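# Move glass graduated cylinder from shelf bench to cart tray

## Task

Take the graduated cylinder that sits on the bench with shelves and stand it upright in the top tray of the cart. At the end its base must rest on the tray's own floor, not on the base of another cylinder, and every other cylinder must also still be standing in the tray. The task fails if any graduated cylinder tips over, touches the room's floor, or breaks, which happens from a drop of more than a few centimetres or a hard knock since they are glass. The robot must release the cylinder and back away at the end, must not tip over or be left leaning, and the result only counts if it stays in place without the robot holding it.

## Robot and tools

Robot: a Hello Robot Stretch 4 with one arm. It has an omni-wheel base, a lift that slides up and down a mast, a telescoping arm that reaches straight out, a three-joint wrist (yaw, pitch, roll) and a two-finger gripper with bendable steel fingers. It stands about 1.6 m tall, and its base edge lies within 0.23 m of the base origin. Loose objects may occasionally get nudged by something outside the robot's control.

Frames: the base frame has its origin on the floor under the base centre, with x forward, y to the left and z up. hand_pose is reported in this frame and marks a point between the open fingertips; the printed value can be somewhat off. The odometry frame is the base frame as it was when the scene began. Heading is positive to the left, between -3.142 and 3.142.

execute_actions(actions, cameras): actions is a list holding a single action or nothing at all. An empty list just reports state and images. An action may contain "base", "joints" or both, plus optional "pace" and "contact_limits"; alternatively it contains only {"end_of_arm": "enable_torque"}, which re-powers any wrist or gripper motor that shut itself off. Everything in one action starts at the same moment and may finish at different times.
- base: exactly one relative move measured from where the base last reported itself. translate_m: straight drive in metres, forward positive, -2 to 2. strafe_m: sideways slide in metres, left positive, -2 to 2. rotate_rad: spin in place in radians, counter-clockwise (left) positive, -3.2 to 3.2.
- joints: a dictionary of absolute joint targets, by name. lift_m 0 to 1.2 m; arm_m 0 to 0.55 m of extension; wrist_yaw_rad -1.134 to 4.276 (0 points forward, positive turns left, 3.14 is folded back, over 3.4 the arm may block it); wrist_pitch_rad -1.117 to 4.259 (0 level, 1.57 pointing down); wrist_roll_rad -1.117 to 4.259 (0 keeps the fingers level, positive turns clockwise when viewed from behind the gripper); gripper_m -0.038 to 0.141, the gap in metres between empty fingertips (negative values press the tips together). Joint targets outside range are clipped and the result notes it; any other bad value or unknown key rejects the whole call.
- pace: "slow", "default", "fast" or "max". Base top speeds are 0.1/0.3/0.4/0.6 m/s and 1/2/3/4 rad/s; with the lift above 0.2 these are reduced further, down to 0.3 m/s and 1 rad/s at full height.
- contact_limits: only {"arm_m": value}, 0 (gentlest) to 0.75 (firmest), default 0.5; the arm stops when it pushes harder than this.
- cameras: list drawn from head_camera, head_left_camera, head_right_camera, wrist_camera, or "all"; omitted or null means all, [] means none. head_camera looks forward and down from the mast top (turn the base to look elsewhere); the two side fisheyes look down more steeply and show the base and arm; wrist_camera looks along the fingers.

wait(seconds): 0 to 10 s with no new command, then returns state and images. zoom_image(camera, region): region is [x0, y0, x1, y1] in pixels of that camera's most recent full image, top-left origin, at most 504 by 504. read_manual(section): only returns licence text. finished_scene(scene): pass the current scene's number; this is final and reports success, then gives the next task.

Result fields: base_status and joint_status tell how each commanded motion ended: "done" (for the base it only means the wheels turned the commanded amount, slipping included), "off_target" (came to rest short and may still be pushing), "contact_stop_at_<key>" (hit something; lift, arm or wheels then go slack, so a loaded lift may sink and a slack base may roll), "limit_stop_at_<name>", "time_out" or "torque_fault". After any of the stop kinds the old target is dropped. on_its_own describes things you did not command this call; "held at" there is a held target, not the actual position. "limit_stop_at_tilt" means more than 6 degrees of lean: lift, arm and wheels go slack and ignore commands until the lean drops. "limit_stop_at_own_body" means a joint was about to hit the robot; move it away instead. This happens most with the gripper tilted up (pitch below -0.2) and rolled (roll below -0.4 or above 4). lidar_m: 12 distances in metres, 30-degree sectors, first straight ahead then counter-clockwise (4th left, 7th rear, 10th right); "-" means nothing seen or closer than 0.25 m; it sees from about 0.15 m up, misses glass and thin legs. wrist_depth_mm: 7x7 grid of depths, 100 to 2000 mm, glass omitted. motor_effort: percent of max, bracket is the peak of the last action; readings have fixed offsets and noise. turned_by_wheels versus turned_by_imu differing by over about 0.1 rad signals slipping or a collision. base_tilt in degrees, forward and right positive.

Grip: command a gripper_m smaller than the object's width; a bigger shortfall squeezes harder and pulls the item toward the wrist. Neither the reading nor "done" proves a hold; look for a clear gripper effort change. If fingertips jam on a surface, raise the lift. A wrist motor straining at its limit faults and goes limp until enable_torque.

Suggested order: unfold at the start with lift_m 0.4 and wrist_yaw_rad 0 together, locate the cylinder and the cart, approach, grasp gently, lift, drive with the arm short, lower the cylinder until its foot touches the tray floor clear of other cylinders, open, raise and retract, back away, confirm with images, then finish.

Avoid: drops or hard contacts with the glass, knocking other cylinders, driving or turning with heavy loads at long reach or fast pace, strong pushes, high contact limits, and leaving any joint still pushing. Omit a joint from an action only if you accept it continuing toward its previous target.

Each tool is called as name(argument=value, ...), one argument or row to a line, values as JSON.

## Session

execute_actions(
  actions=[],
)

Scene clock: 0.00 s.
base_odometry: x=+0.000 y=+0.000 heading=+0.000 (m, m, rad; odometry frame)
turned_by_wheels: +0.000 (rad since the last result)
turned_by_imu: +0.000 (rad since the last result)
base_tilt: forward=-0.3 right=+0.1 (deg)
lidar_m: 1.49 1.93 1.83 1.88 1.78 1.65 1.41 1.64 1.59 1.64 2.21 1.45
base_status: not commanded
joint_positions: lift_m=+0.133 arm_m=+0.002 wrist_yaw_rad=+3.188 wrist_pitch_rad=-0.004 wrist_roll_rad=+0.015 gripper_m=+0.057
joint_status: not commanded
motor_effort: lift_m=+18 arm_m=+0 wrist_yaw_rad=-1 wrist_pitch_rad=-8 wrist_roll_rad=-2 gripper_m=-2 wheel_0=+1 wheel_1=+0 wheel_2=+0 (%)
hand_pose: x=-0.1191 y=+0.0738 z=+0.3126 quat_wxyz=(-0.023, +0.002, +0.007, +1.000) (m; base frame)
wrist_depth_mm: - 141 - - 1756 1661 1499 / - 133 164 1983 1863 1618 1464 / - 115 138 1921 1863 1618 1464 / - 123 156 1921 1756 1576 1430 / 138 137 - 1863 1756 1618 1464 / 227 1661 1255 1499 218 1430 1336 / 224 1008 194 878 798 878 866
pictures: head_camera, head_left_camera, head_right_camera, wrist_camera
Images, in order (width x height): head_camera 420x560, head_left_camera 420x672, head_right_camera 420x672, wrist_camera 616x392.

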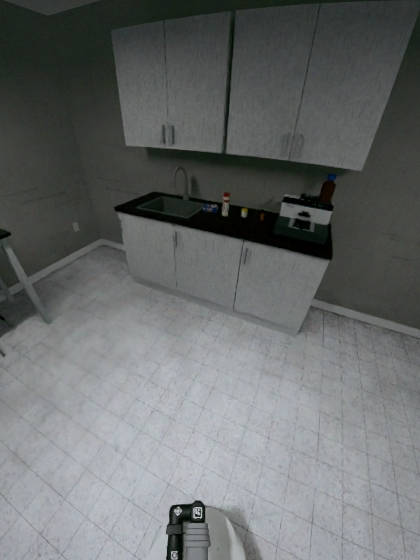

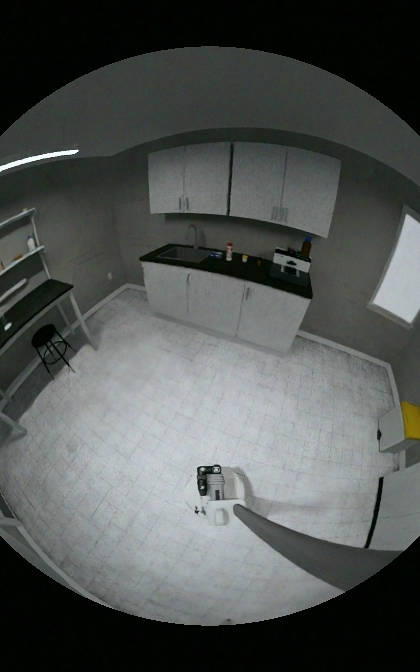

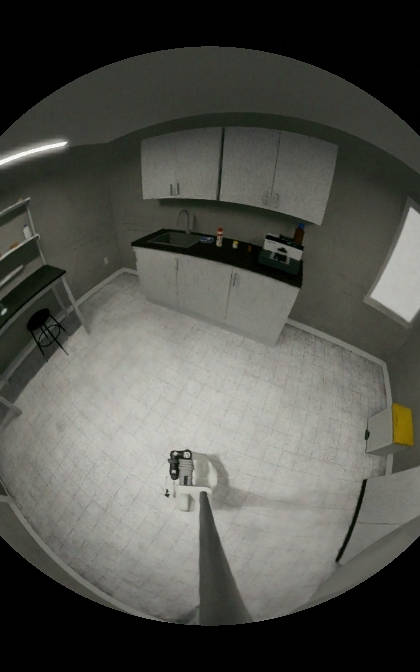

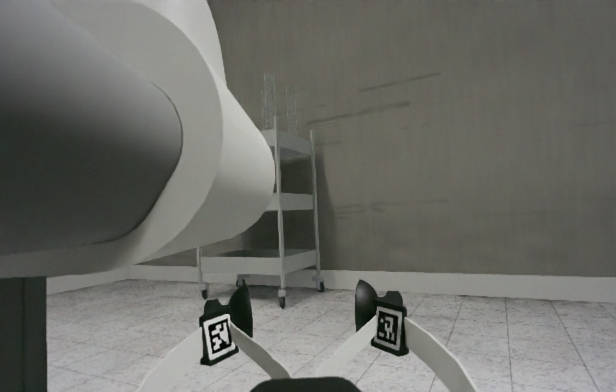

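Cart is behind; bench is to the left.

execute_actions(
  actions=[
    {"base":{"rotate_rad":1.4},"joints":{"lift_m":0.9,"wrist_yaw_rad":0,"gripper_m":0.12}},
  ],
)

Scene clock: 5.67 s.
base_odometry: x=+0.000 y=+0.000 heading=+1.399 (m, m, rad; odometry frame)
turned_by_wheels: +1.399 (rad since the last result)
turned_by_imu: +1.387 (rad since the last result)
base_tilt: forward=-0.4 right=+0.2 (deg)
lidar_m: 1.85 1.93 1.63 1.39 1.45 1.62 1.63 1.90 1.48 1.46 1.70 1.83
base_status: done
joint_positions: lift_m=+0.900 arm_m=+0.002 wrist_yaw_rad=+0.000 wrist_pitch_rad=-0.004 wrist_roll_rad=+0.015 gripper_m=+0.120
joint_status: all done
motor_effort: lift_m=+21(24) arm_m=+0(0) wrist_yaw_rad=-1(8) wrist_pitch_rad=-9(9) wrist_roll_rad=-2(2) gripper_m=+1(2) wheel_0=-6(13) wheel_1=-2(9) wheel_2=-3(12) (%)
hand_pose: x=+0.4617 y=-0.0874 z=+1.0791 quat_wxyz=(+1.000, +0.007, -0.002, +0.000) (m; base frame)
wrist_depth_mm: 1921 - - - - - - / 1921 - - - - - - / 1983 - - - - - - / 1863 - - - - - - / 1863 - - - - 1756 - / 1808 - - - - - - / 1863 - - 151 - - -
pictures: head_camera, head_left_camera, head_right_camera, wrist_camera
Images, in order (width x height): head_camera 420x560, head_left_camera 420x672, head_right_camera 420x672, wrist_camera 616x392.

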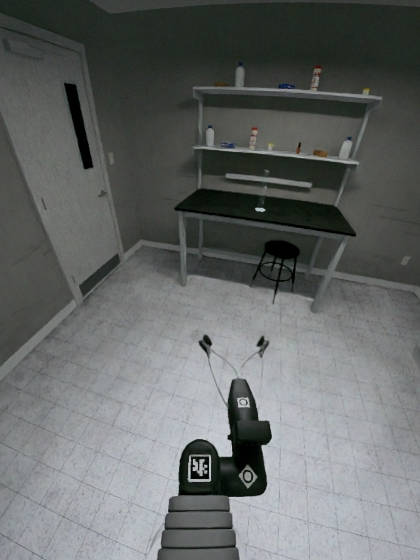

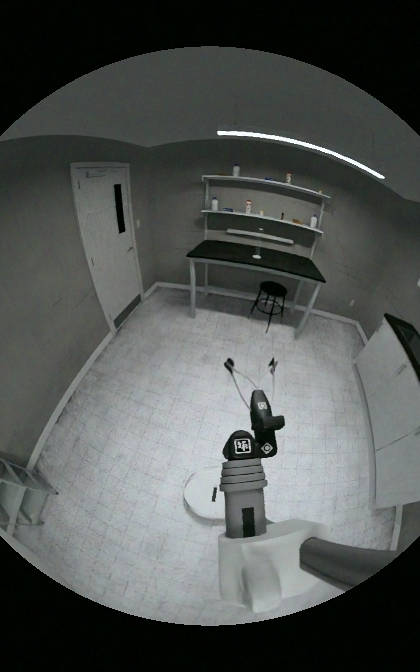

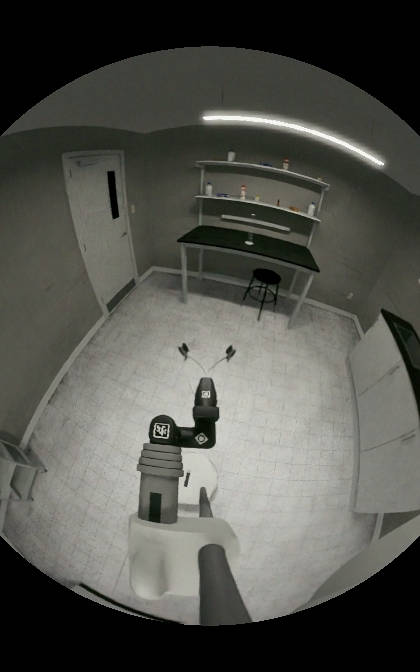

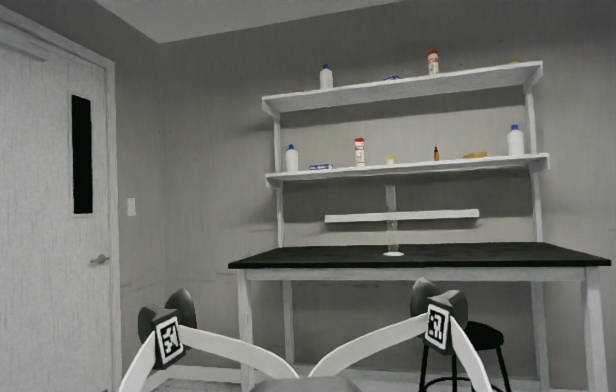

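execute_actions(
  actions=[
    {"base":{"translate_m":0.8},"joints":{"lift_m":1.0}},
  ],
)

execute_actions(
  actions=[
    {"base":{"strafe_m":-0.25}},
  ],
)

Scene clock: 15.83 s.
base_odometry: x=+0.136 y=+0.788 heading=+1.400 (m, m, rad; odometry frame)
turned_by_wheels: +0.001 (rad since the last result)
turned_by_imu: +0.002 (rad since the last result)
base_tilt: forward=-0.4 right=+0.2 (deg)
lidar_m: 1.06 1.65 1.44 1.43 1.69 2.14 2.40 1.96 1.67 1.67 1.25 1.05
base_status: done
joint_positions: lift_m=+1.000 arm_m=+0.002 wrist_yaw_rad=+0.000 wrist_pitch_rad=-0.004 wrist_roll_rad=+0.015 gripper_m=+0.120
joint_status: all done
motor_effort: lift_m=+20(19) arm_m=+0(0) wrist_yaw_rad=+0(1) wrist_pitch_rad=-9(9) wrist_roll_rad=-2(2) gripper_m=+0(0) wheel_0=+7(12) wheel_1=+4(8) wheel_2=-3(13) (%)
hand_pose: x=+0.4616 y=-0.0874 z=+1.1792 quat_wxyz=(+1.000, +0.007, -0.002, +0.000) (m; base frame)
wrist_depth_mm: 1708 1983 1808 1808 1661 1397 1281 / 1708 1983 1863 1756 1576 1576 1464 / 1708 - 1863 1708 1576 1618 1499 / 1661 1983 1808 1708 1618 1537 1464 / 1661 1983 1863 1708 1661 1576 1430 / 1661 1863 1576 1281 1098 1078 1138 / 1661 1863 960 150 842 798 768
pictures: head_camera, head_left_camera, head_right_camera, wrist_camera
Images, in order (width x height): head_camera 420x560, head_left_camera 420x672, head_right_camera 420x672, wrist_camera 616x392.

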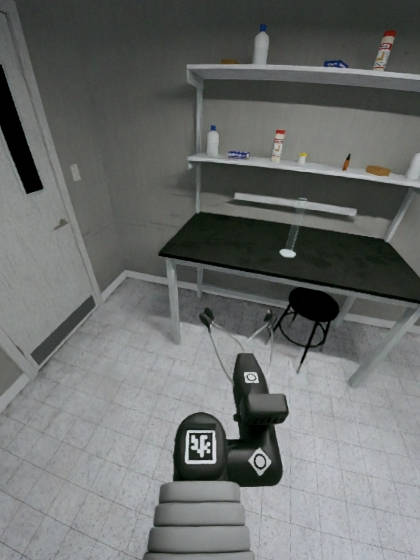

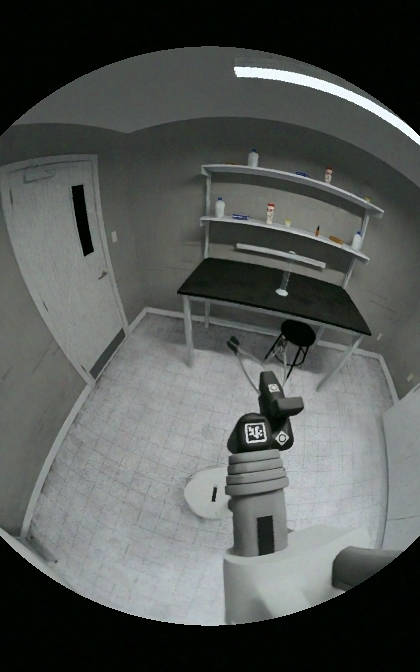

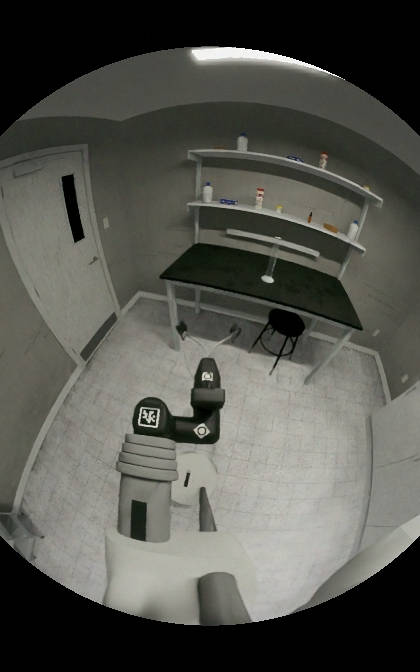

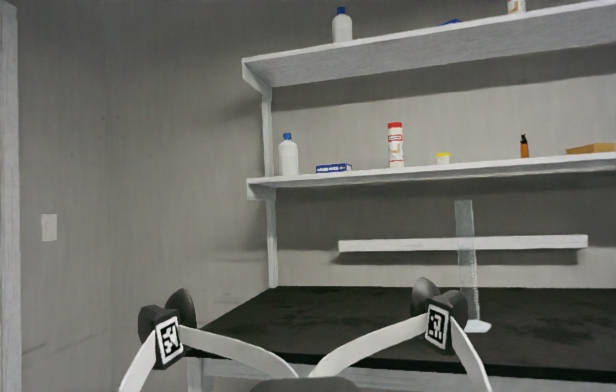

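Scene clock: 17.97 s.
base_odometry: x=+0.382 y=+0.745 heading=+1.400 (m, m, rad; odometry frame)
turned_by_wheels: +0.000 (rad since the last result)
turned_by_imu: +0.000 (rad since the last result)
base_tilt: forward=-0.3 right=+0.1 (deg)
lidar_m: 0.99 1.20 1.68 1.70 1.96 2.45 2.46 1.67 1.41 1.42 1.18 1.00
base_status: done
joint_positions: lift_m=+1.000 arm_m=+0.002 wrist_yaw_rad=+0.000 wrist_pitch_rad=-0.004 wrist_roll_rad=+0.015 gripper_m=+0.120
joint_status: not commanded
motor_effort: lift_m=+20(20) arm_m=+0(0) wrist_yaw_rad=-1(1) wrist_pitch_rad=-9(10) wrist_roll_rad=-2(2) gripper_m=+0(2) wheel_0=+4(14) wheel_1=-1(11) wheel_2=+0(2) (%)
hand_pose: x=+0.4616 y=-0.0874 z=+1.1792 quat_wxyz=(+1.000, +0.007, -0.002, +0.000) (m; base frame)
wrist_depth_mm: 1983 1863 1863 1661 1336 1336 1308 / 1983 1863 1618 1618 1576 1499 1397 / 1983 1921 1708 1661 1537 1499 1229 / 1983 1863 1756 1576 1537 1499 1397 / 1921 1863 1756 1661 1537 1464 1430 / 1921 1921 1336 1308 1118 1078 1138 / 1921 946 878 150 778 715 750
pictures: head_camera, head_left_camera, head_right_camera, wrist_camera
Images, in order (width x height): head_camera 420x560, head_left_camera 420x672, head_right_camera 420x672, wrist_camera 616x392.

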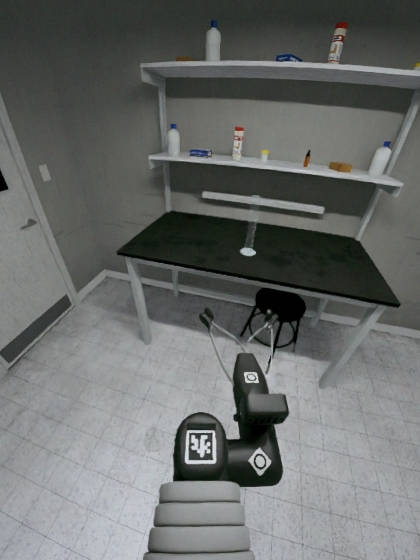

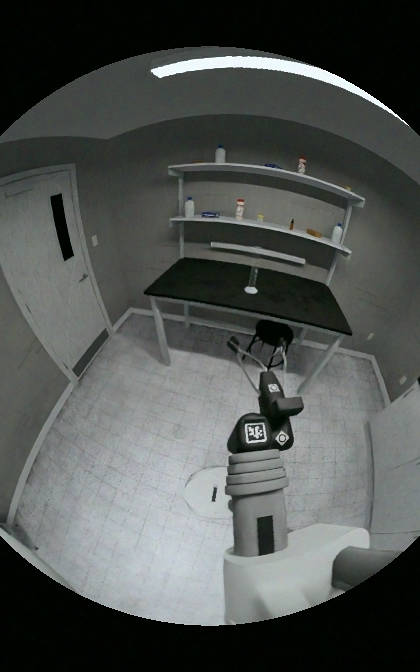

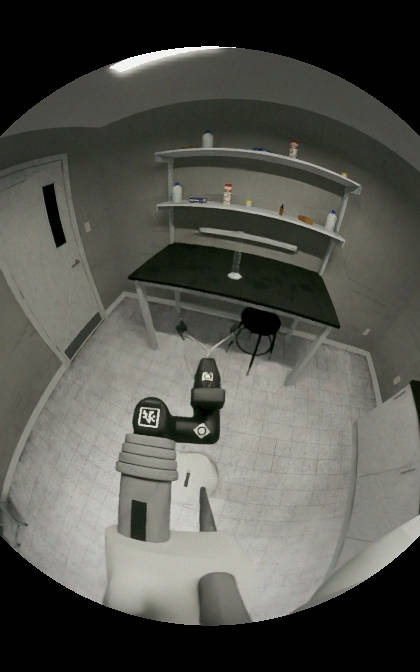

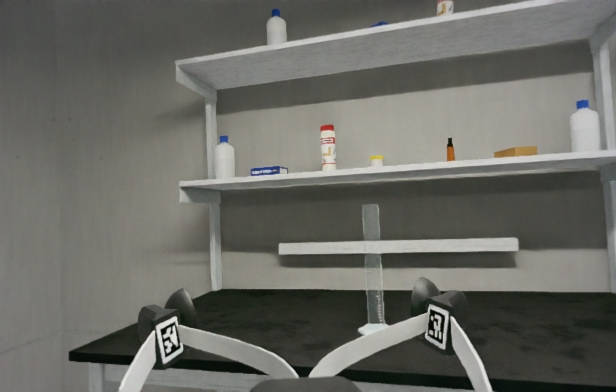

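execute_actions(
  actions=[
    {"base":{"strafe_m":-0.17},"joints":{"lift_m":0.84,"gripper_m":0.14}},
  ],
  cameras=[],
)

execute_actions(
  actions=[
    {"base":{"translate_m":0.25},"joints":{"arm_m":0.15}},
  ],
  cameras=["head_camera","wrist_camera"],
)

Scene clock: 26.90 s.
base_odometry: x=+0.550 y=+0.717 heading=+1.400 (m, m, rad; odometry frame)
turned_by_wheels: +0.000 (rad since the last result)
turned_by_imu: +0.000 (rad since the last result)
base_tilt: forward=-0.4 right=+0.1 (deg)
lidar_m: 0.95 1.14 1.86 1.84 2.12 2.50 2.50 1.48 1.24 1.26 2.04 0.95
base_status: done
joint_positions: lift_m=+0.840 arm_m=+0.002 wrist_yaw_rad=+0.000 wrist_pitch_rad=-0.004 wrist_roll_rad=+0.015 gripper_m=+0.140
joint_status: all done
motor_effort: lift_m=+15(18) arm_m=+0(0) wrist_yaw_rad=-1(1) wrist_pitch_rad=-10(10) wrist_roll_rad=-2(2) gripper_m=-1(2) wheel_0=+6(16) wheel_1=-1(13) wheel_2=+0(0) (%)
hand_pose: x=+0.4616 y=-0.0874 z=+1.0196 quat_wxyz=(+1.000, +0.007, -0.002, +0.000) (m; base frame)
wrist_depth_mm: 1983 1863 1464 1576 1537 1430 1336 / - 1863 1756 1661 1537 1397 1366 / 1921 1921 1661 1576 1499 1397 1336 / - 1863 1708 1576 1499 1464 1366 / 1983 1708 1618 1537 1464 1281 1281 / 976 866 842 788 715 654 661 / 1921 1756 1661 159 1464 1397 1336
pictures: none
No camera images: the call's "cameras" was empty. Leave "cameras" out to get every camera's image.

Scene clock: 29.17 s.
base_odometry: x=+0.592 y=+0.963 heading=+1.401 (m, m, rad; odometry frame)
turned_by_wheels: +0.000 (rad since the last result)
turned_by_imu: +0.001 (rad since the last result)
base_tilt: forward=-0.4 right=+0.1 (deg)
lidar_m: 0.71 0.85 1.76 1.79 2.08 2.74 2.77 1.55 1.33 1.31 0.83 0.71
base_status: done
joint_positions: lift_m=+0.840 arm_m=+0.149 wrist_yaw_rad=+0.000 wrist_pitch_rad=-0.004 wrist_roll_rad=+0.015 gripper_m=+0.140
joint_status: all done
motor_effort: lift_m=+15(15) arm_m=+6(9) wrist_yaw_rad=-1(1) wrist_pitch_rad=-9(10) wrist_roll_rad=-3(2) gripper_m=+0(3) wheel_0=+7(12) wheel_1=+3(9) wheel_2=-4(12) (%)
hand_pose: x=+0.6082 y=-0.0874 z=+1.0196 quat_wxyz=(+1.000, +0.007, -0.002, +0.000) (m; base frame)
wrist_depth_mm: 1499 1366 1308 1205 1138 1078 1042 / 1537 1366 1255 976 931 904 904 / 1499 1229 1255 1205 1138 1098 1008 / 1397 1366 1281 1205 1118 1042 1008 / 1464 1308 1281 1160 1138 1060 1025 / 723 564 668 621 609 477 564 / 445 394 377 160 368 357 377
pictures: head_camera, wrist_camera
Images, in order (width x height): head_camera 420x560, wrist_camera 616x392.

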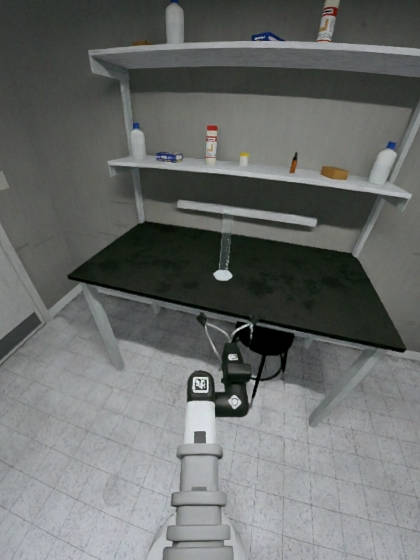

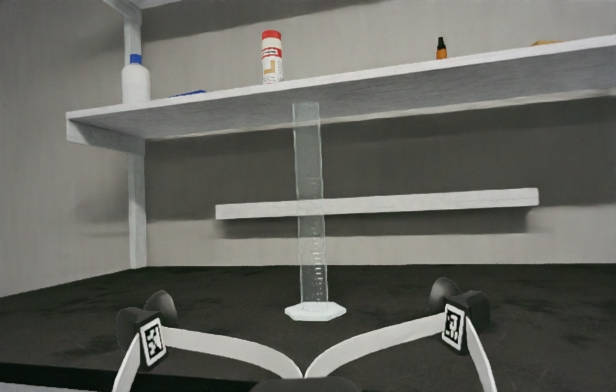

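execute_actions(
  actions=[
    {"joints":{"arm_m":0.45}},
  ],
  cameras=["head_camera","wrist_camera"],
)

Scene clock: 34.70 s.
base_odometry: x=+0.592 y=+0.963 heading=+1.401 (m, m, rad; odometry frame)
turned_by_wheels: +0.000 (rad since the last result)
turned_by_imu: -0.001 (rad since the last result)
base_tilt: forward=-0.3 right=+0.1 (deg)
lidar_m: 0.70 0.84 1.76 1.78 2.09 2.74 2.76 1.54 1.32 1.32 0.82 0.71
base_status: not commanded
joint_positions: lift_m=+0.840 arm_m=+0.449 wrist_yaw_rad=+0.000 wrist_pitch_rad=-0.004 wrist_roll_rad=+0.015 gripper_m=+0.140
joint_status: all done
motor_effort: lift_m=+15(15) arm_m=+7(8) wrist_yaw_rad=+0(1) wrist_pitch_rad=-8(11) wrist_roll_rad=-1(2) gripper_m=+0(0) wheel_0=+7(7) wheel_1=+3(3) wheel_2=-4(4) (%)
hand_pose: x=+0.9082 y=-0.0874 z=+1.0196 quat_wxyz=(+1.000, +0.007, -0.002, +0.000) (m; base frame)
wrist_depth_mm: 1118 1025 634 585 591 603 621 / 768 778 809 831 820 788 768 / 1098 1025 960 904 842 788 759 / 1078 1008 931 878 831 768 741 / 1078 1008 931 891 842 798 759 / 723 559 661 627 597 473 564 / 436 366 359 159 368 353 373
pictures: head_camera, wrist_camera
Images, in order (width x height): head_camera 420x560, wrist_camera 616x392.

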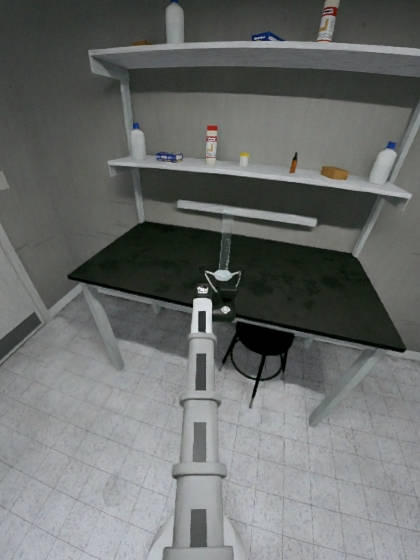

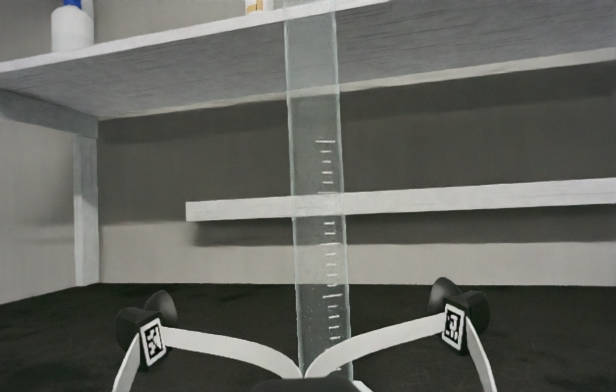

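execute_actions(
  actions=[
    {"base":{"strafe_m":-0.013},"joints":{"arm_m":0.54},"pace":"slow"},
  ],
  cameras=["head_camera","wrist_camera"],
)

Scene clock: 40.37 s.
base_odometry: x=+0.604 y=+0.961 heading=+1.401 (m, m, rad; odometry frame)
turned_by_wheels: +0.000 (rad since the last result)
turned_by_imu: -0.001 (rad since the last result)
base_tilt: forward=-0.4 right=+0.1 (deg)
lidar_m: 0.72 0.84 1.77 1.78 2.09 2.76 2.76 1.53 1.31 1.31 0.82 0.70
base_status: done
joint_positions: lift_m=+0.840 arm_m=+0.539 wrist_yaw_rad=+0.000 wrist_pitch_rad=-0.004 wrist_roll_rad=+0.015 gripper_m=+0.140
joint_status: all done
motor_effort: lift_m=+15(15) arm_m=+7(7) wrist_yaw_rad=-1(1) wrist_pitch_rad=-8(10) wrist_roll_rad=-2(2) gripper_m=+0(1) wheel_0=+9(11) wheel_1=-5(6) wheel_2=+0(1) (%)
hand_pose: x=+0.9982 y=-0.0874 z=+1.0196 quat_wxyz=(+1.000, +0.007, -0.002, +0.000) (m; base frame)
wrist_depth_mm: 609 554 564 574 585 597 615 / 750 778 798 788 759 723 676 / 976 931 842 809 759 715 676 / 960 917 820 768 741 654 676 / 976 904 842 809 750 715 668 / 715 559 661 634 603 477 569 / 433 368 357 159 366 353 375
pictures: head_camera, wrist_camera
Images, in order (width x height): head_camera 420x560, wrist_camera 616x392.

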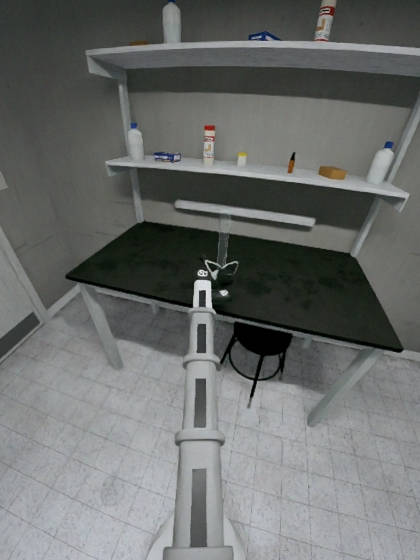

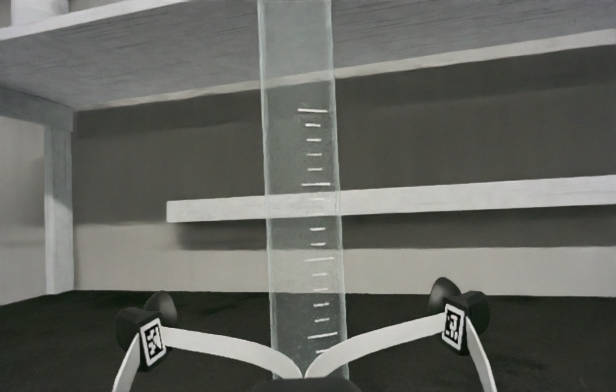

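execute_actions(
  actions=[
    {"joints":{"gripper_m":0.005},"pace":"slow"},
  ],
  cameras=["head_camera","wrist_camera"],
)

Scene clock: 50.27 s.
base_odometry: x=+0.604 y=+0.961 heading=+1.401 (m, m, rad; odometry frame)
turned_by_wheels: +0.000 (rad since the last result)
turned_by_imu: -0.002 (rad since the last result)
base_tilt: forward=-0.4 right=+0.1 (deg)
lidar_m: 0.70 0.84 1.77 1.78 2.10 2.75 2.75 1.52 1.32 1.32 0.82 0.69
base_status: not commanded
joint_positions: lift_m=+0.840 arm_m=+0.539 wrist_yaw_rad=+0.000 wrist_pitch_rad=-0.004 wrist_roll_rad=+0.015 gripper_m=+0.005
joint_status: all done
motor_effort: lift_m=+15(15) arm_m=+7(7) wrist_yaw_rad=+0(0) wrist_pitch_rad=-7(9) wrist_roll_rad=-2(2) gripper_m=-16(18) wheel_0=+8(8) wheel_1=-6(5) wheel_2=+0(0) (%)
hand_pose: x=+0.9982 y=-0.0874 z=+1.0196 quat_wxyz=(+1.000, +0.007, -0.002, +0.000) (m; base frame)
wrist_depth_mm: 603 564 569 580 591 597 615 / 750 778 798 798 750 723 683 / 917 904 866 809 750 732 683 / 976 904 842 788 741 647 668 / 976 904 842 798 759 715 683 / 723 691 597 559 539 580 564 / 433 389 184 394 340 334 377
pictures: head_camera, wrist_camera
Images, in order (width x height): head_camera 420x560, wrist_camera 616x392.

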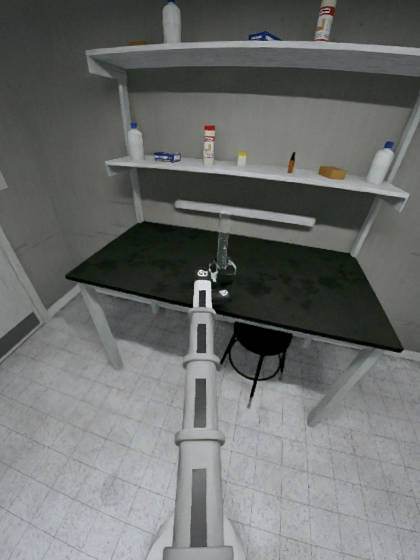

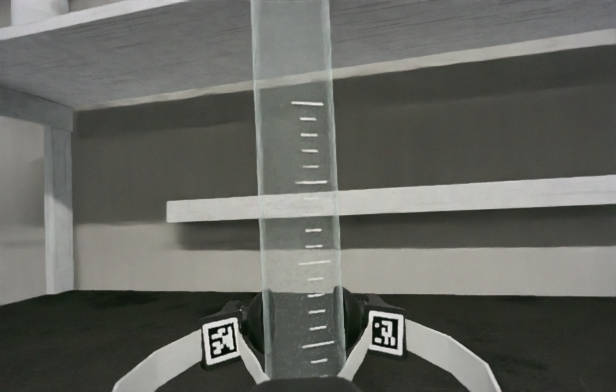

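Gripped. Lift a little, then retract.

execute_actions(
  actions=[
    {"joints":{"lift_m":0.88},"pace":"slow"},
  ],
  cameras=["wrist_camera"],
)

execute_actions(
  actions=[
    {"joints":{"arm_m":0.05},"base":{"translate_m":-0.3},"pace":"slow"},
  ],
  cameras=["head_camera"],
)

execute_actions(
  actions=[
    {"base":{"rotate_rad":1.6},"joints":{"lift_m":1.0},"pace":"slow"},
  ],
)

Scene clock: 56.93 s.
base_odometry: x=+0.604 y=+0.961 heading=+1.401 (m, m, rad; odometry frame)
turned_by_wheels: +0.000 (rad since the last result)
turned_by_imu: -0.001 (rad since the last result)
base_tilt: forward=-0.4 right=+0.0 (deg)
lidar_m: 0.69 0.85 1.77 1.79 2.09 2.76 2.77 1.52 1.32 1.32 0.83 0.70
base_status: not commanded
joint_positions: lift_m=+0.880 arm_m=+0.539 wrist_yaw_rad=+0.000 wrist_pitch_rad=-0.002 wrist_roll_rad=+0.015 gripper_m=+0.005
joint_status: all done
motor_effort: lift_m=+22(21) arm_m=+7(7) wrist_yaw_rad=-1(0) wrist_pitch_rad=-15(17) wrist_roll_rad=-1(2) gripper_m=-17(17) wheel_0=+8(9) wheel_1=-5(5) wheel_2=+0(0) (%)
hand_pose: x=+0.9982 y=-0.0874 z=+1.0584 quat_wxyz=(+1.000, +0.007, -0.001, +0.000) (m; base frame)
wrist_depth_mm: 676 549 517 500 508 525 539 / 668 683 699 732 759 715 683 / 891 917 866 798 768 715 676 / 960 904 842 788 750 691 668 / 991 931 854 788 741 699 668 / 878 854 723 683 661 699 661 / 525 488 185 488 415 410 455
pictures: wrist_camera
Images, in order (width x height): wrist_camera 616x392.

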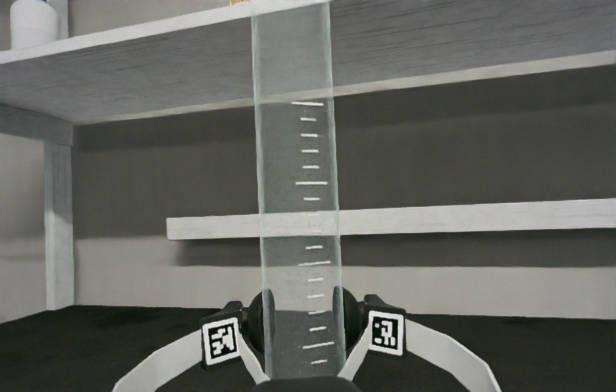

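Scene clock: 63.10 s.
base_odometry: x=+0.554 y=+0.665 heading=+1.400 (m, m, rad; odometry frame)
turned_by_wheels: -0.001 (rad since the last result)
turned_by_imu: -0.003 (rad since the last result)
base_tilt: forward=-0.4 right=+0.2 (deg)
lidar_m: 0.45 1.20 1.88 1.86 2.07 2.45 2.47 1.45 1.25 1.22 2.10 0.49
base_status: done
joint_positions: lift_m=+0.880 arm_m=+0.051 wrist_yaw_rad=+0.000 wrist_pitch_rad=-0.001 wrist_roll_rad=+0.015 gripper_m=+0.005
joint_status: all done
motor_effort: lift_m=+22(22) arm_m=-7(10) wrist_yaw_rad=-1(2) wrist_pitch_rad=-17(16) wrist_roll_rad=-2(2) gripper_m=-18(17) wheel_0=-8(10) wheel_1=-3(8) wheel_2=+5(10) (%)
hand_pose: x=+0.5106 y=-0.0874 z=+1.0583 quat_wxyz=(+1.000, +0.007, -0.001, +0.000) (m; base frame)
wrist_depth_mm: 1983 1863 1499 1499 1464 1397 1336 / 1983 1921 1708 1576 1499 1464 1336 / 1921 1808 1661 1576 1499 1430 1336 / 1921 1863 1708 1576 1464 1464 1336 / 1921 1863 1661 1576 1464 1430 1336 / 991 931 809 788 699 732 707 / 1983 1808 185 1576 1499 699 1255
pictures: head_camera
Images, in order (width x height): head_camera 420x560.

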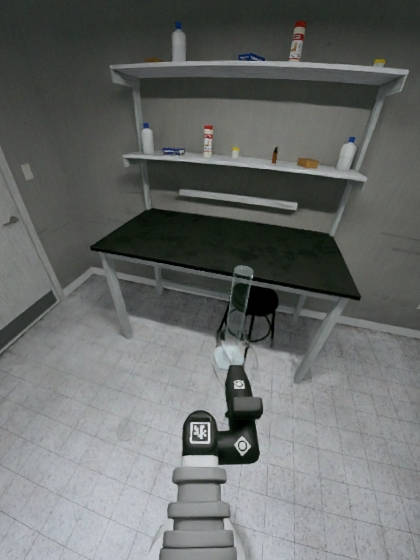

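Scene clock: 65.97 s.
base_odometry: x=+0.554 y=+0.665 heading=+2.999 (m, m, rad; odometry frame)
turned_by_wheels: +1.599 (rad since the last result)
turned_by_imu: +1.585 (rad since the last result)
base_tilt: forward=-0.4 right=+0.1 (deg)
lidar_m: 0.42 2.12 2.45 2.46 1.42 1.24 1.24 2.04 0.99 0.98 1.20 1.86
base_status: done
joint_positions: lift_m=+1.000 arm_m=+0.051 wrist_yaw_rad=+0.000 wrist_pitch_rad=-0.001 wrist_roll_rad=+0.015 gripper_m=+0.005
joint_status: all done
motor_effort: lift_m=+22(23) arm_m=-7(7) wrist_yaw_rad=-1(2) wrist_pitch_rad=-17(17) wrist_roll_rad=-2(1) gripper_m=-18(15) wheel_0=-7(10) wheel_1=-4(8) wheel_2=-5(10) (%)
hand_pose: x=+0.5106 y=-0.0873 z=+1.1783 quat_wxyz=(+1.000, +0.007, -0.001, +0.000) (m; base frame)
wrist_depth_mm: - - 1863 1756 1576 1499 1397 / - 1983 1863 1808 1576 1537 1430 / - 1983 1863 1661 1618 1499 1397 / - 1921 1808 1756 1618 1499 1397 / - 1921 1808 1756 1576 1499 1430 / - - 1808 1661 1537 1464 1397 / 1983 1863 184 1708 1618 1464 1366
pictures: head_camera, head_left_camera, head_right_camera, wrist_camera
Images, in order (width x height): head_camera 420x560, head_left_camera 420x672, head_right_camera 420x672, wrist_camera 616x392.

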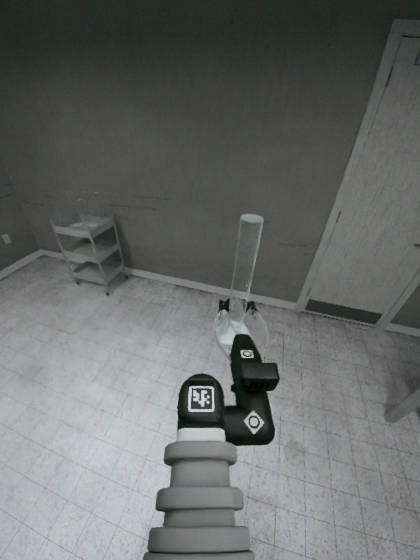

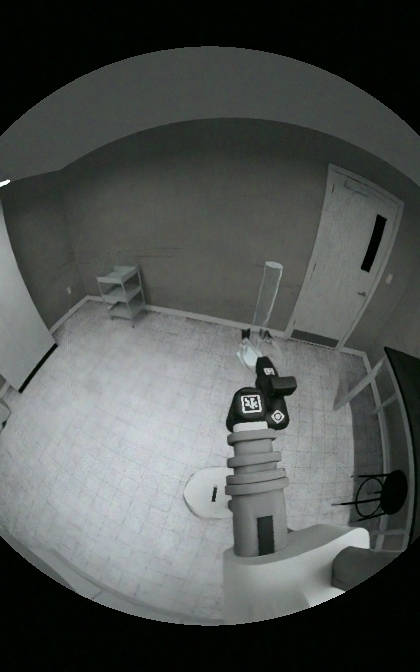

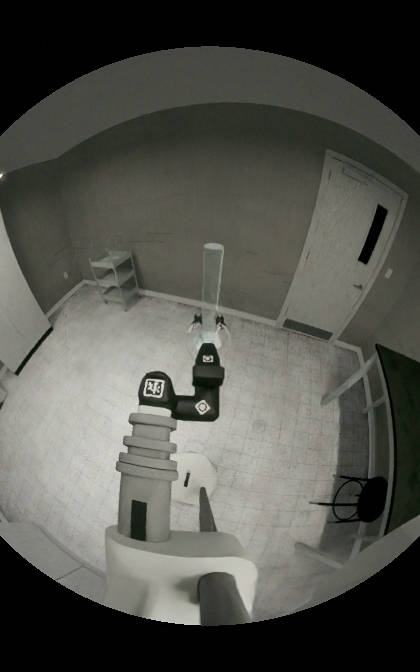

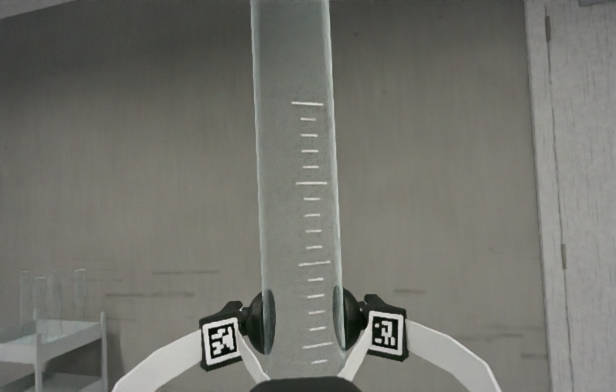

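execute_actions(
  actions=[
    {"base":{"rotate_rad":-0.2}},
  ],
  cameras=[],
)

execute_actions(
  actions=[
    {"base":{"strafe_m":1.2}},
  ],
)

Scene clock: 71.03 s.
base_odometry: x=+0.554 y=+0.665 heading=+2.800 (m, m, rad; odometry frame)
turned_by_wheels: -0.199 (rad since the last result)
turned_by_imu: -0.198 (rad since the last result)
base_tilt: forward=-0.5 right=+0.2 (deg)
lidar_m: 0.44 2.00 2.33 2.43 1.62 1.26 1.23 1.32 1.00 0.98 1.09 1.89
base_status: done
joint_positions: lift_m=+1.000 arm_m=+0.051 wrist_yaw_rad=+0.000 wrist_pitch_rad=-0.001 wrist_roll_rad=+0.015 gripper_m=+0.005
joint_status: not commanded
motor_effort: lift_m=+22(22) arm_m=-7(7) wrist_yaw_rad=+0(3) wrist_pitch_rad=-17(15) wrist_roll_rad=-2(2) gripper_m=-17(16) wheel_0=+7(12) wheel_1=+3(9) wheel_2=+5(8) (%)
hand_pose: x=+0.5106 y=-0.0875 z=+1.1783 quat_wxyz=(+1.000, +0.007, -0.001, +0.000) (m; base frame)
wrist_depth_mm: 1808 1808 1708 1661 1661 1618 1618 / 1756 1756 1708 1661 1661 1576 1576 / 1756 1756 1708 1661 1708 1576 1537 / 1756 1661 1708 1708 1618 1618 1537 / 1708 1756 1708 1661 1576 1576 1537 / 1708 1661 1661 1661 1576 1576 1537 / 1756 1708 184 1618 1537 1499 1499
pictures: none
No camera images: the call's "cameras" was empty. Leave "cameras" out to get every camera's image.

Scene clock: 76.37 s.
base_odometry: x=+0.152 y=-0.465 heading=+2.800 (m, m, rad; odometry frame)
turned_by_wheels: +0.000 (rad since the last result)
turned_by_imu: -0.001 (rad since the last result)
base_tilt: forward=-0.4 right=+0.1 (deg)
lidar_m: 0.45 1.68 1.28 1.26 1.36 1.75 1.13 1.20 1.80 2.18 2.39 2.03
base_status: done
joint_positions: lift_m=+1.000 arm_m=+0.051 wrist_yaw_rad=+0.000 wrist_pitch_rad=-0.001 wrist_roll_rad=+0.015 gripper_m=+0.005
joint_status: not commanded
motor_effort: lift_m=+22(22) arm_m=-7(7) wrist_yaw_rad=-1(1) wrist_pitch_rad=-16(15) wrist_roll_rad=-3(2) gripper_m=-15(18) wheel_0=-4(16) wheel_1=+2(13) wheel_2=+0(3) (%)
hand_pose: x=+0.5106 y=-0.0874 z=+1.1783 quat_wxyz=(+1.000, +0.007, -0.001, +0.000) (m; base frame)
wrist_depth_mm: 1921 1921 1863 1863 1756 1756 1756 / 1863 1863 1921 1808 1756 1756 1756 / 1863 1863 1808 1808 1756 1708 1708 / 1863 1863 1808 1756 1708 1756 1618 / 1983 1808 1808 1708 1708 1661 1661 / 1808 1921 1808 1756 1661 1708 1708 / 1921 1499 183 1756 1808 1708 1661
pictures: head_camera, head_left_camera, head_right_camera, wrist_camera
Images, in order (width x height): head_camera 420x560, head_left_camera 420x672, head_right_camera 420x672, wrist_camera 616x392.

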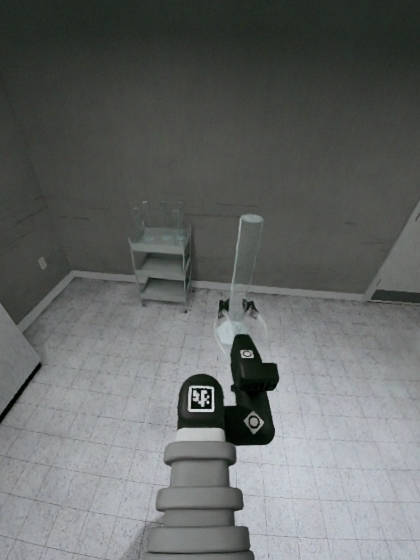

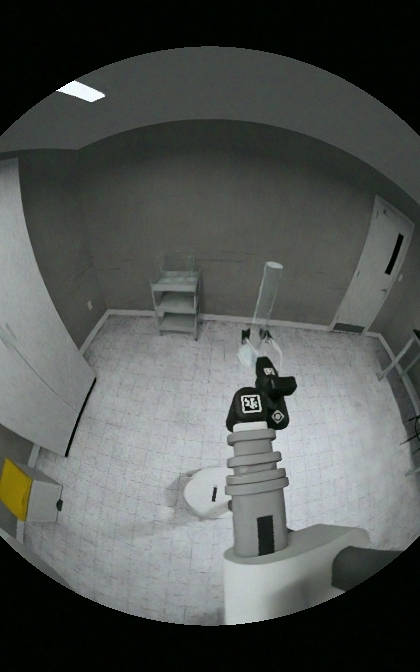

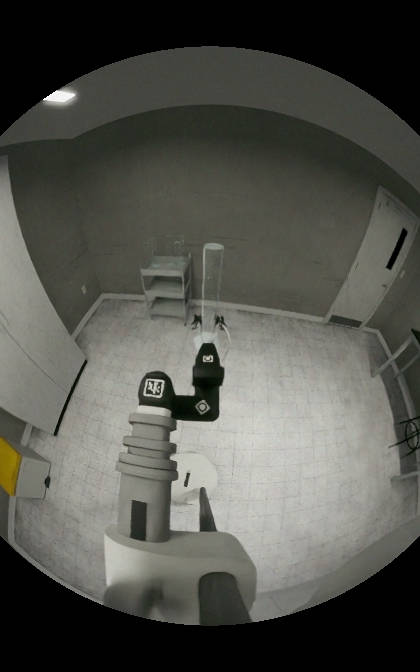

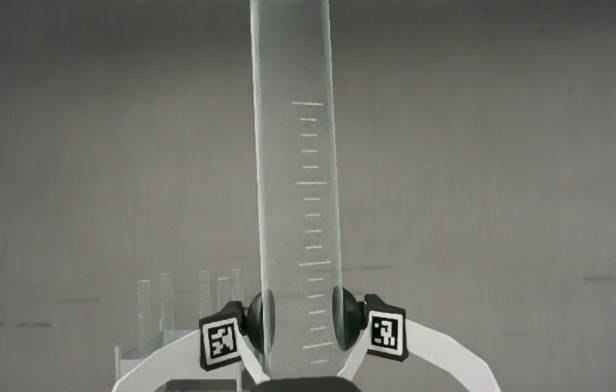

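execute_actions(
  actions=[
    {"base":{"strafe_m":0.5}},
  ],
  cameras=[],
)

execute_actions(
  actions=[
    {"base":{"translate_m":0.9}},
  ],
)

Scene clock: 82.63 s.
base_odometry: x=-0.016 y=-0.936 heading=+2.800 (m, m, rad; odometry frame)
turned_by_wheels: +0.000 (rad since the last result)
turned_by_imu: -0.002 (rad since the last result)
base_tilt: forward=-0.4 right=+0.1 (deg)
lidar_m: 0.46 1.02 0.77 0.77 0.86 1.66 1.67 1.25 1.75 2.68 2.69 2.09
base_status: done
joint_positions: lift_m=+1.000 arm_m=+0.051 wrist_yaw_rad=+0.000 wrist_pitch_rad=-0.001 wrist_roll_rad=+0.015 gripper_m=+0.005
joint_status: not commanded
motor_effort: lift_m=+21(22) arm_m=-7(7) wrist_yaw_rad=-1(2) wrist_pitch_rad=-16(17) wrist_roll_rad=-3(1) gripper_m=-17(17) wheel_0=-5(17) wheel_1=+2(11) wheel_2=+0(1) (%)
hand_pose: x=+0.5106 y=-0.0874 z=+1.1783 quat_wxyz=(+1.000, +0.007, -0.001, +0.000) (m; base frame)
wrist_depth_mm: 1808 1921 1921 1863 1808 1808 1756 / 1808 1921 1863 1863 1756 1756 1756 / 1808 1983 1921 1863 1808 1808 1756 / 1708 1863 1983 1863 1863 1756 1708 / 1708 1983 1921 1808 1756 1708 1708 / 1661 1863 1921 1863 1708 1808 1708 / 1708 1863 184 1366 1708 1756 1708
pictures: none
No camera images: the call's "cameras" was empty. Leave "cameras" out to get every camera's image.

Scene clock: 87.13 s.
base_odometry: x=-0.864 y=-0.635 heading=+2.800 (m, m, rad; odometry frame)
turned_by_wheels: +0.001 (rad since the last result)
turned_by_imu: +0.002 (rad since the last result)
base_tilt: forward=-0.3 right=+0.1 (deg)
lidar_m: 0.44 1.23 1.17 0.67 0.74 1.09 2.16 2.16 2.85 2.77 1.49 0.76
base_status: done
joint_positions: lift_m=+1.000 arm_m=+0.051 wrist_yaw_rad=+0.000 wrist_pitch_rad=-0.001 wrist_roll_rad=+0.015 gripper_m=+0.005
joint_status: not commanded
motor_effort: lift_m=+21(22) arm_m=-6(7) wrist_yaw_rad=-1(1) wrist_pitch_rad=-17(18) wrist_roll_rad=-1(2) gripper_m=-18(16) wheel_0=+6(13) wheel_1=+4(7) wheel_2=-3(13) (%)
hand_pose: x=+0.5106 y=-0.0874 z=+1.1783 quat_wxyz=(+1.000, +0.007, -0.001, +0.000) (m; base frame)
wrist_depth_mm: 976 931 931 917 878 891 842 / 946 931 904 891 878 866 854 / 946 931 917 878 878 854 842 / 960 931 904 904 854 854 842 / 960 917 904 878 866 854 831 / 931 917 878 891 854 842 842 / 931 904 185 866 842 820 820
pictures: head_camera, head_left_camera, head_right_camera, wrist_camera
Images, in order (width x height): head_camera 420x560, head_left_camera 420x672, head_right_camera 420x672, wrist_camera 616x392.

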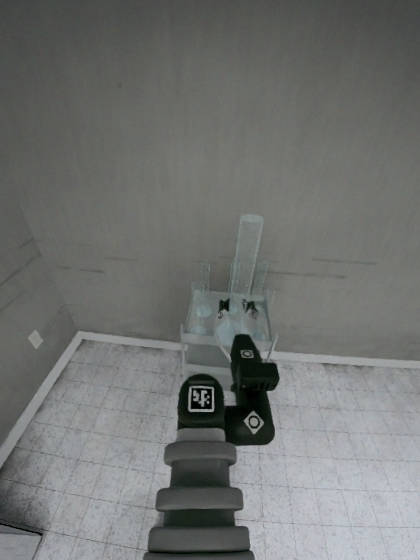

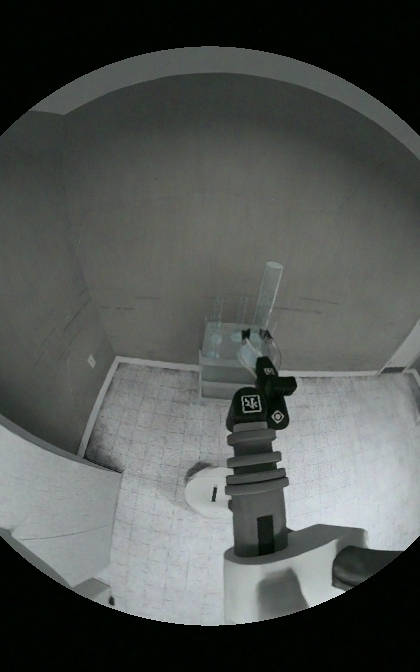

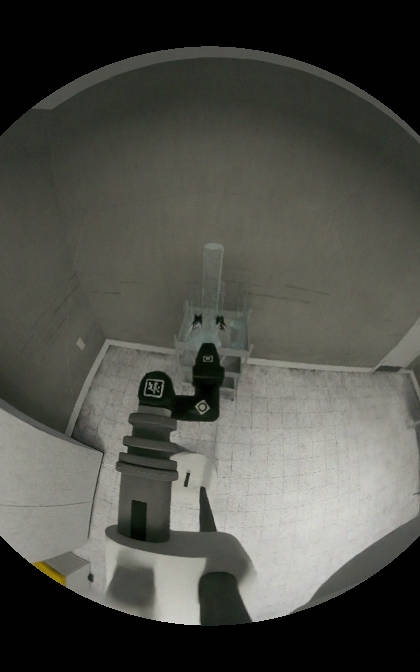

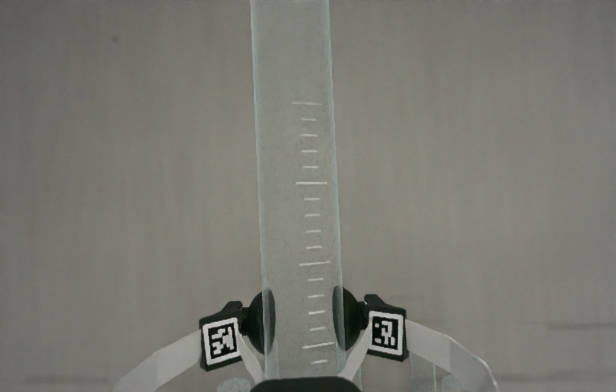

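Need a better look without the arm in the way: swing the wrist aside.

execute_actions(
  actions=[
    {"joints":{"wrist_yaw_rad":-1.0},"pace":"slow"},
  ],
  cameras=["head_camera","head_left_camera"],
)

zoom_image(
  camera="head_camera",
  region=[150,230,310,400],
)

Scene clock: 91.07 s.
base_odometry: x=-0.864 y=-0.635 heading=+2.800 (m, m, rad; odometry frame)
turned_by_wheels: +0.000 (rad since the last result)
turned_by_imu: -0.001 (rad since the last result)
base_tilt: forward=-0.4 right=+0.1 (deg)
lidar_m: 0.72 1.21 1.16 0.69 0.75 1.12 2.14 2.15 2.86 2.78 0.33 0.34
base_status: not commanded
joint_positions: lift_m=+1.000 arm_m=+0.051 wrist_yaw_rad=-1.000 wrist_pitch_rad=-0.001 wrist_roll_rad=+0.015 gripper_m=+0.005
joint_status: all done
motor_effort: lift_m=+21(22) arm_m=-6(7) wrist_yaw_rad=-1(8) wrist_pitch_rad=-16(17) wrist_roll_rad=-1(1) gripper_m=-16(16) wheel_0=+6(5) wheel_1=+4(4) wheel_2=-3(3) (%)
hand_pose: x=+0.3045 y=-0.2900 z=+1.1783 quat_wxyz=(+0.878, +0.006, -0.004, -0.479) (m; base frame)
wrist_depth_mm: 878 1042 1281 1756 - - - / 854 1025 1281 1708 - - - / 854 1025 1255 1661 - - - / 842 991 1255 1661 - - - / 842 1025 1205 1618 - - - / 842 1008 1118 1537 1863 - - / 820 917 183 1537 1983 - -
pictures: head_camera, head_left_camera
Images, in order (width x height): head_camera 420x560, head_left_camera 420x672.

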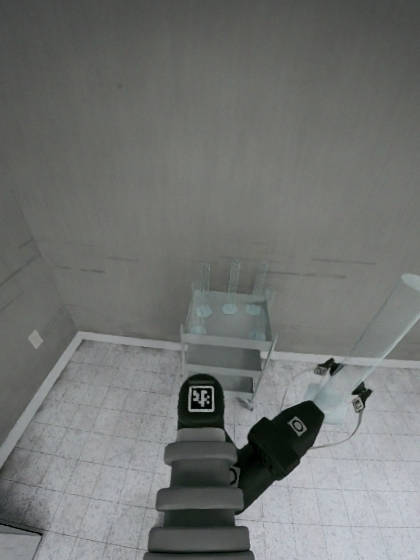

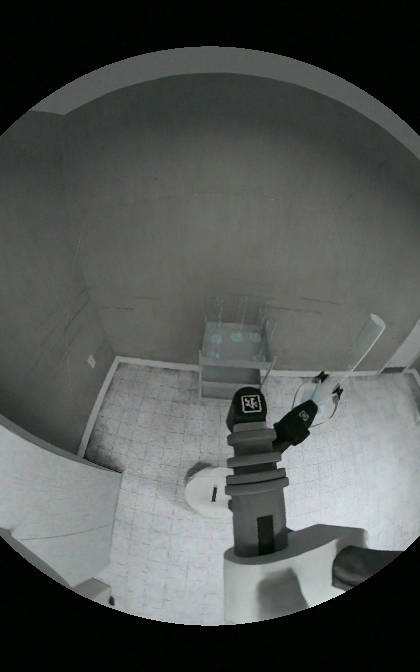

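Region (150, 230, 310, 400) of head_camera's 420x560 image, scaled by 2.965, with more detail than that image has; it fills the left 474 columns of this view, and the rest is white.

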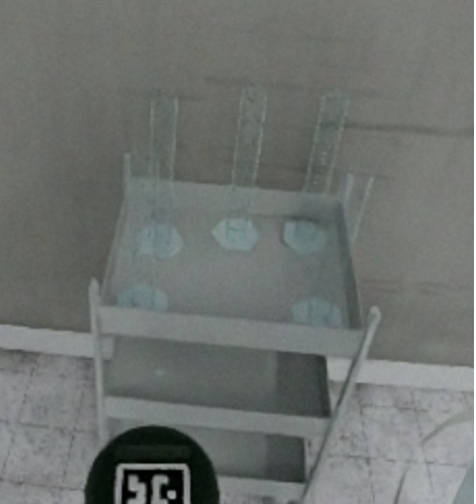

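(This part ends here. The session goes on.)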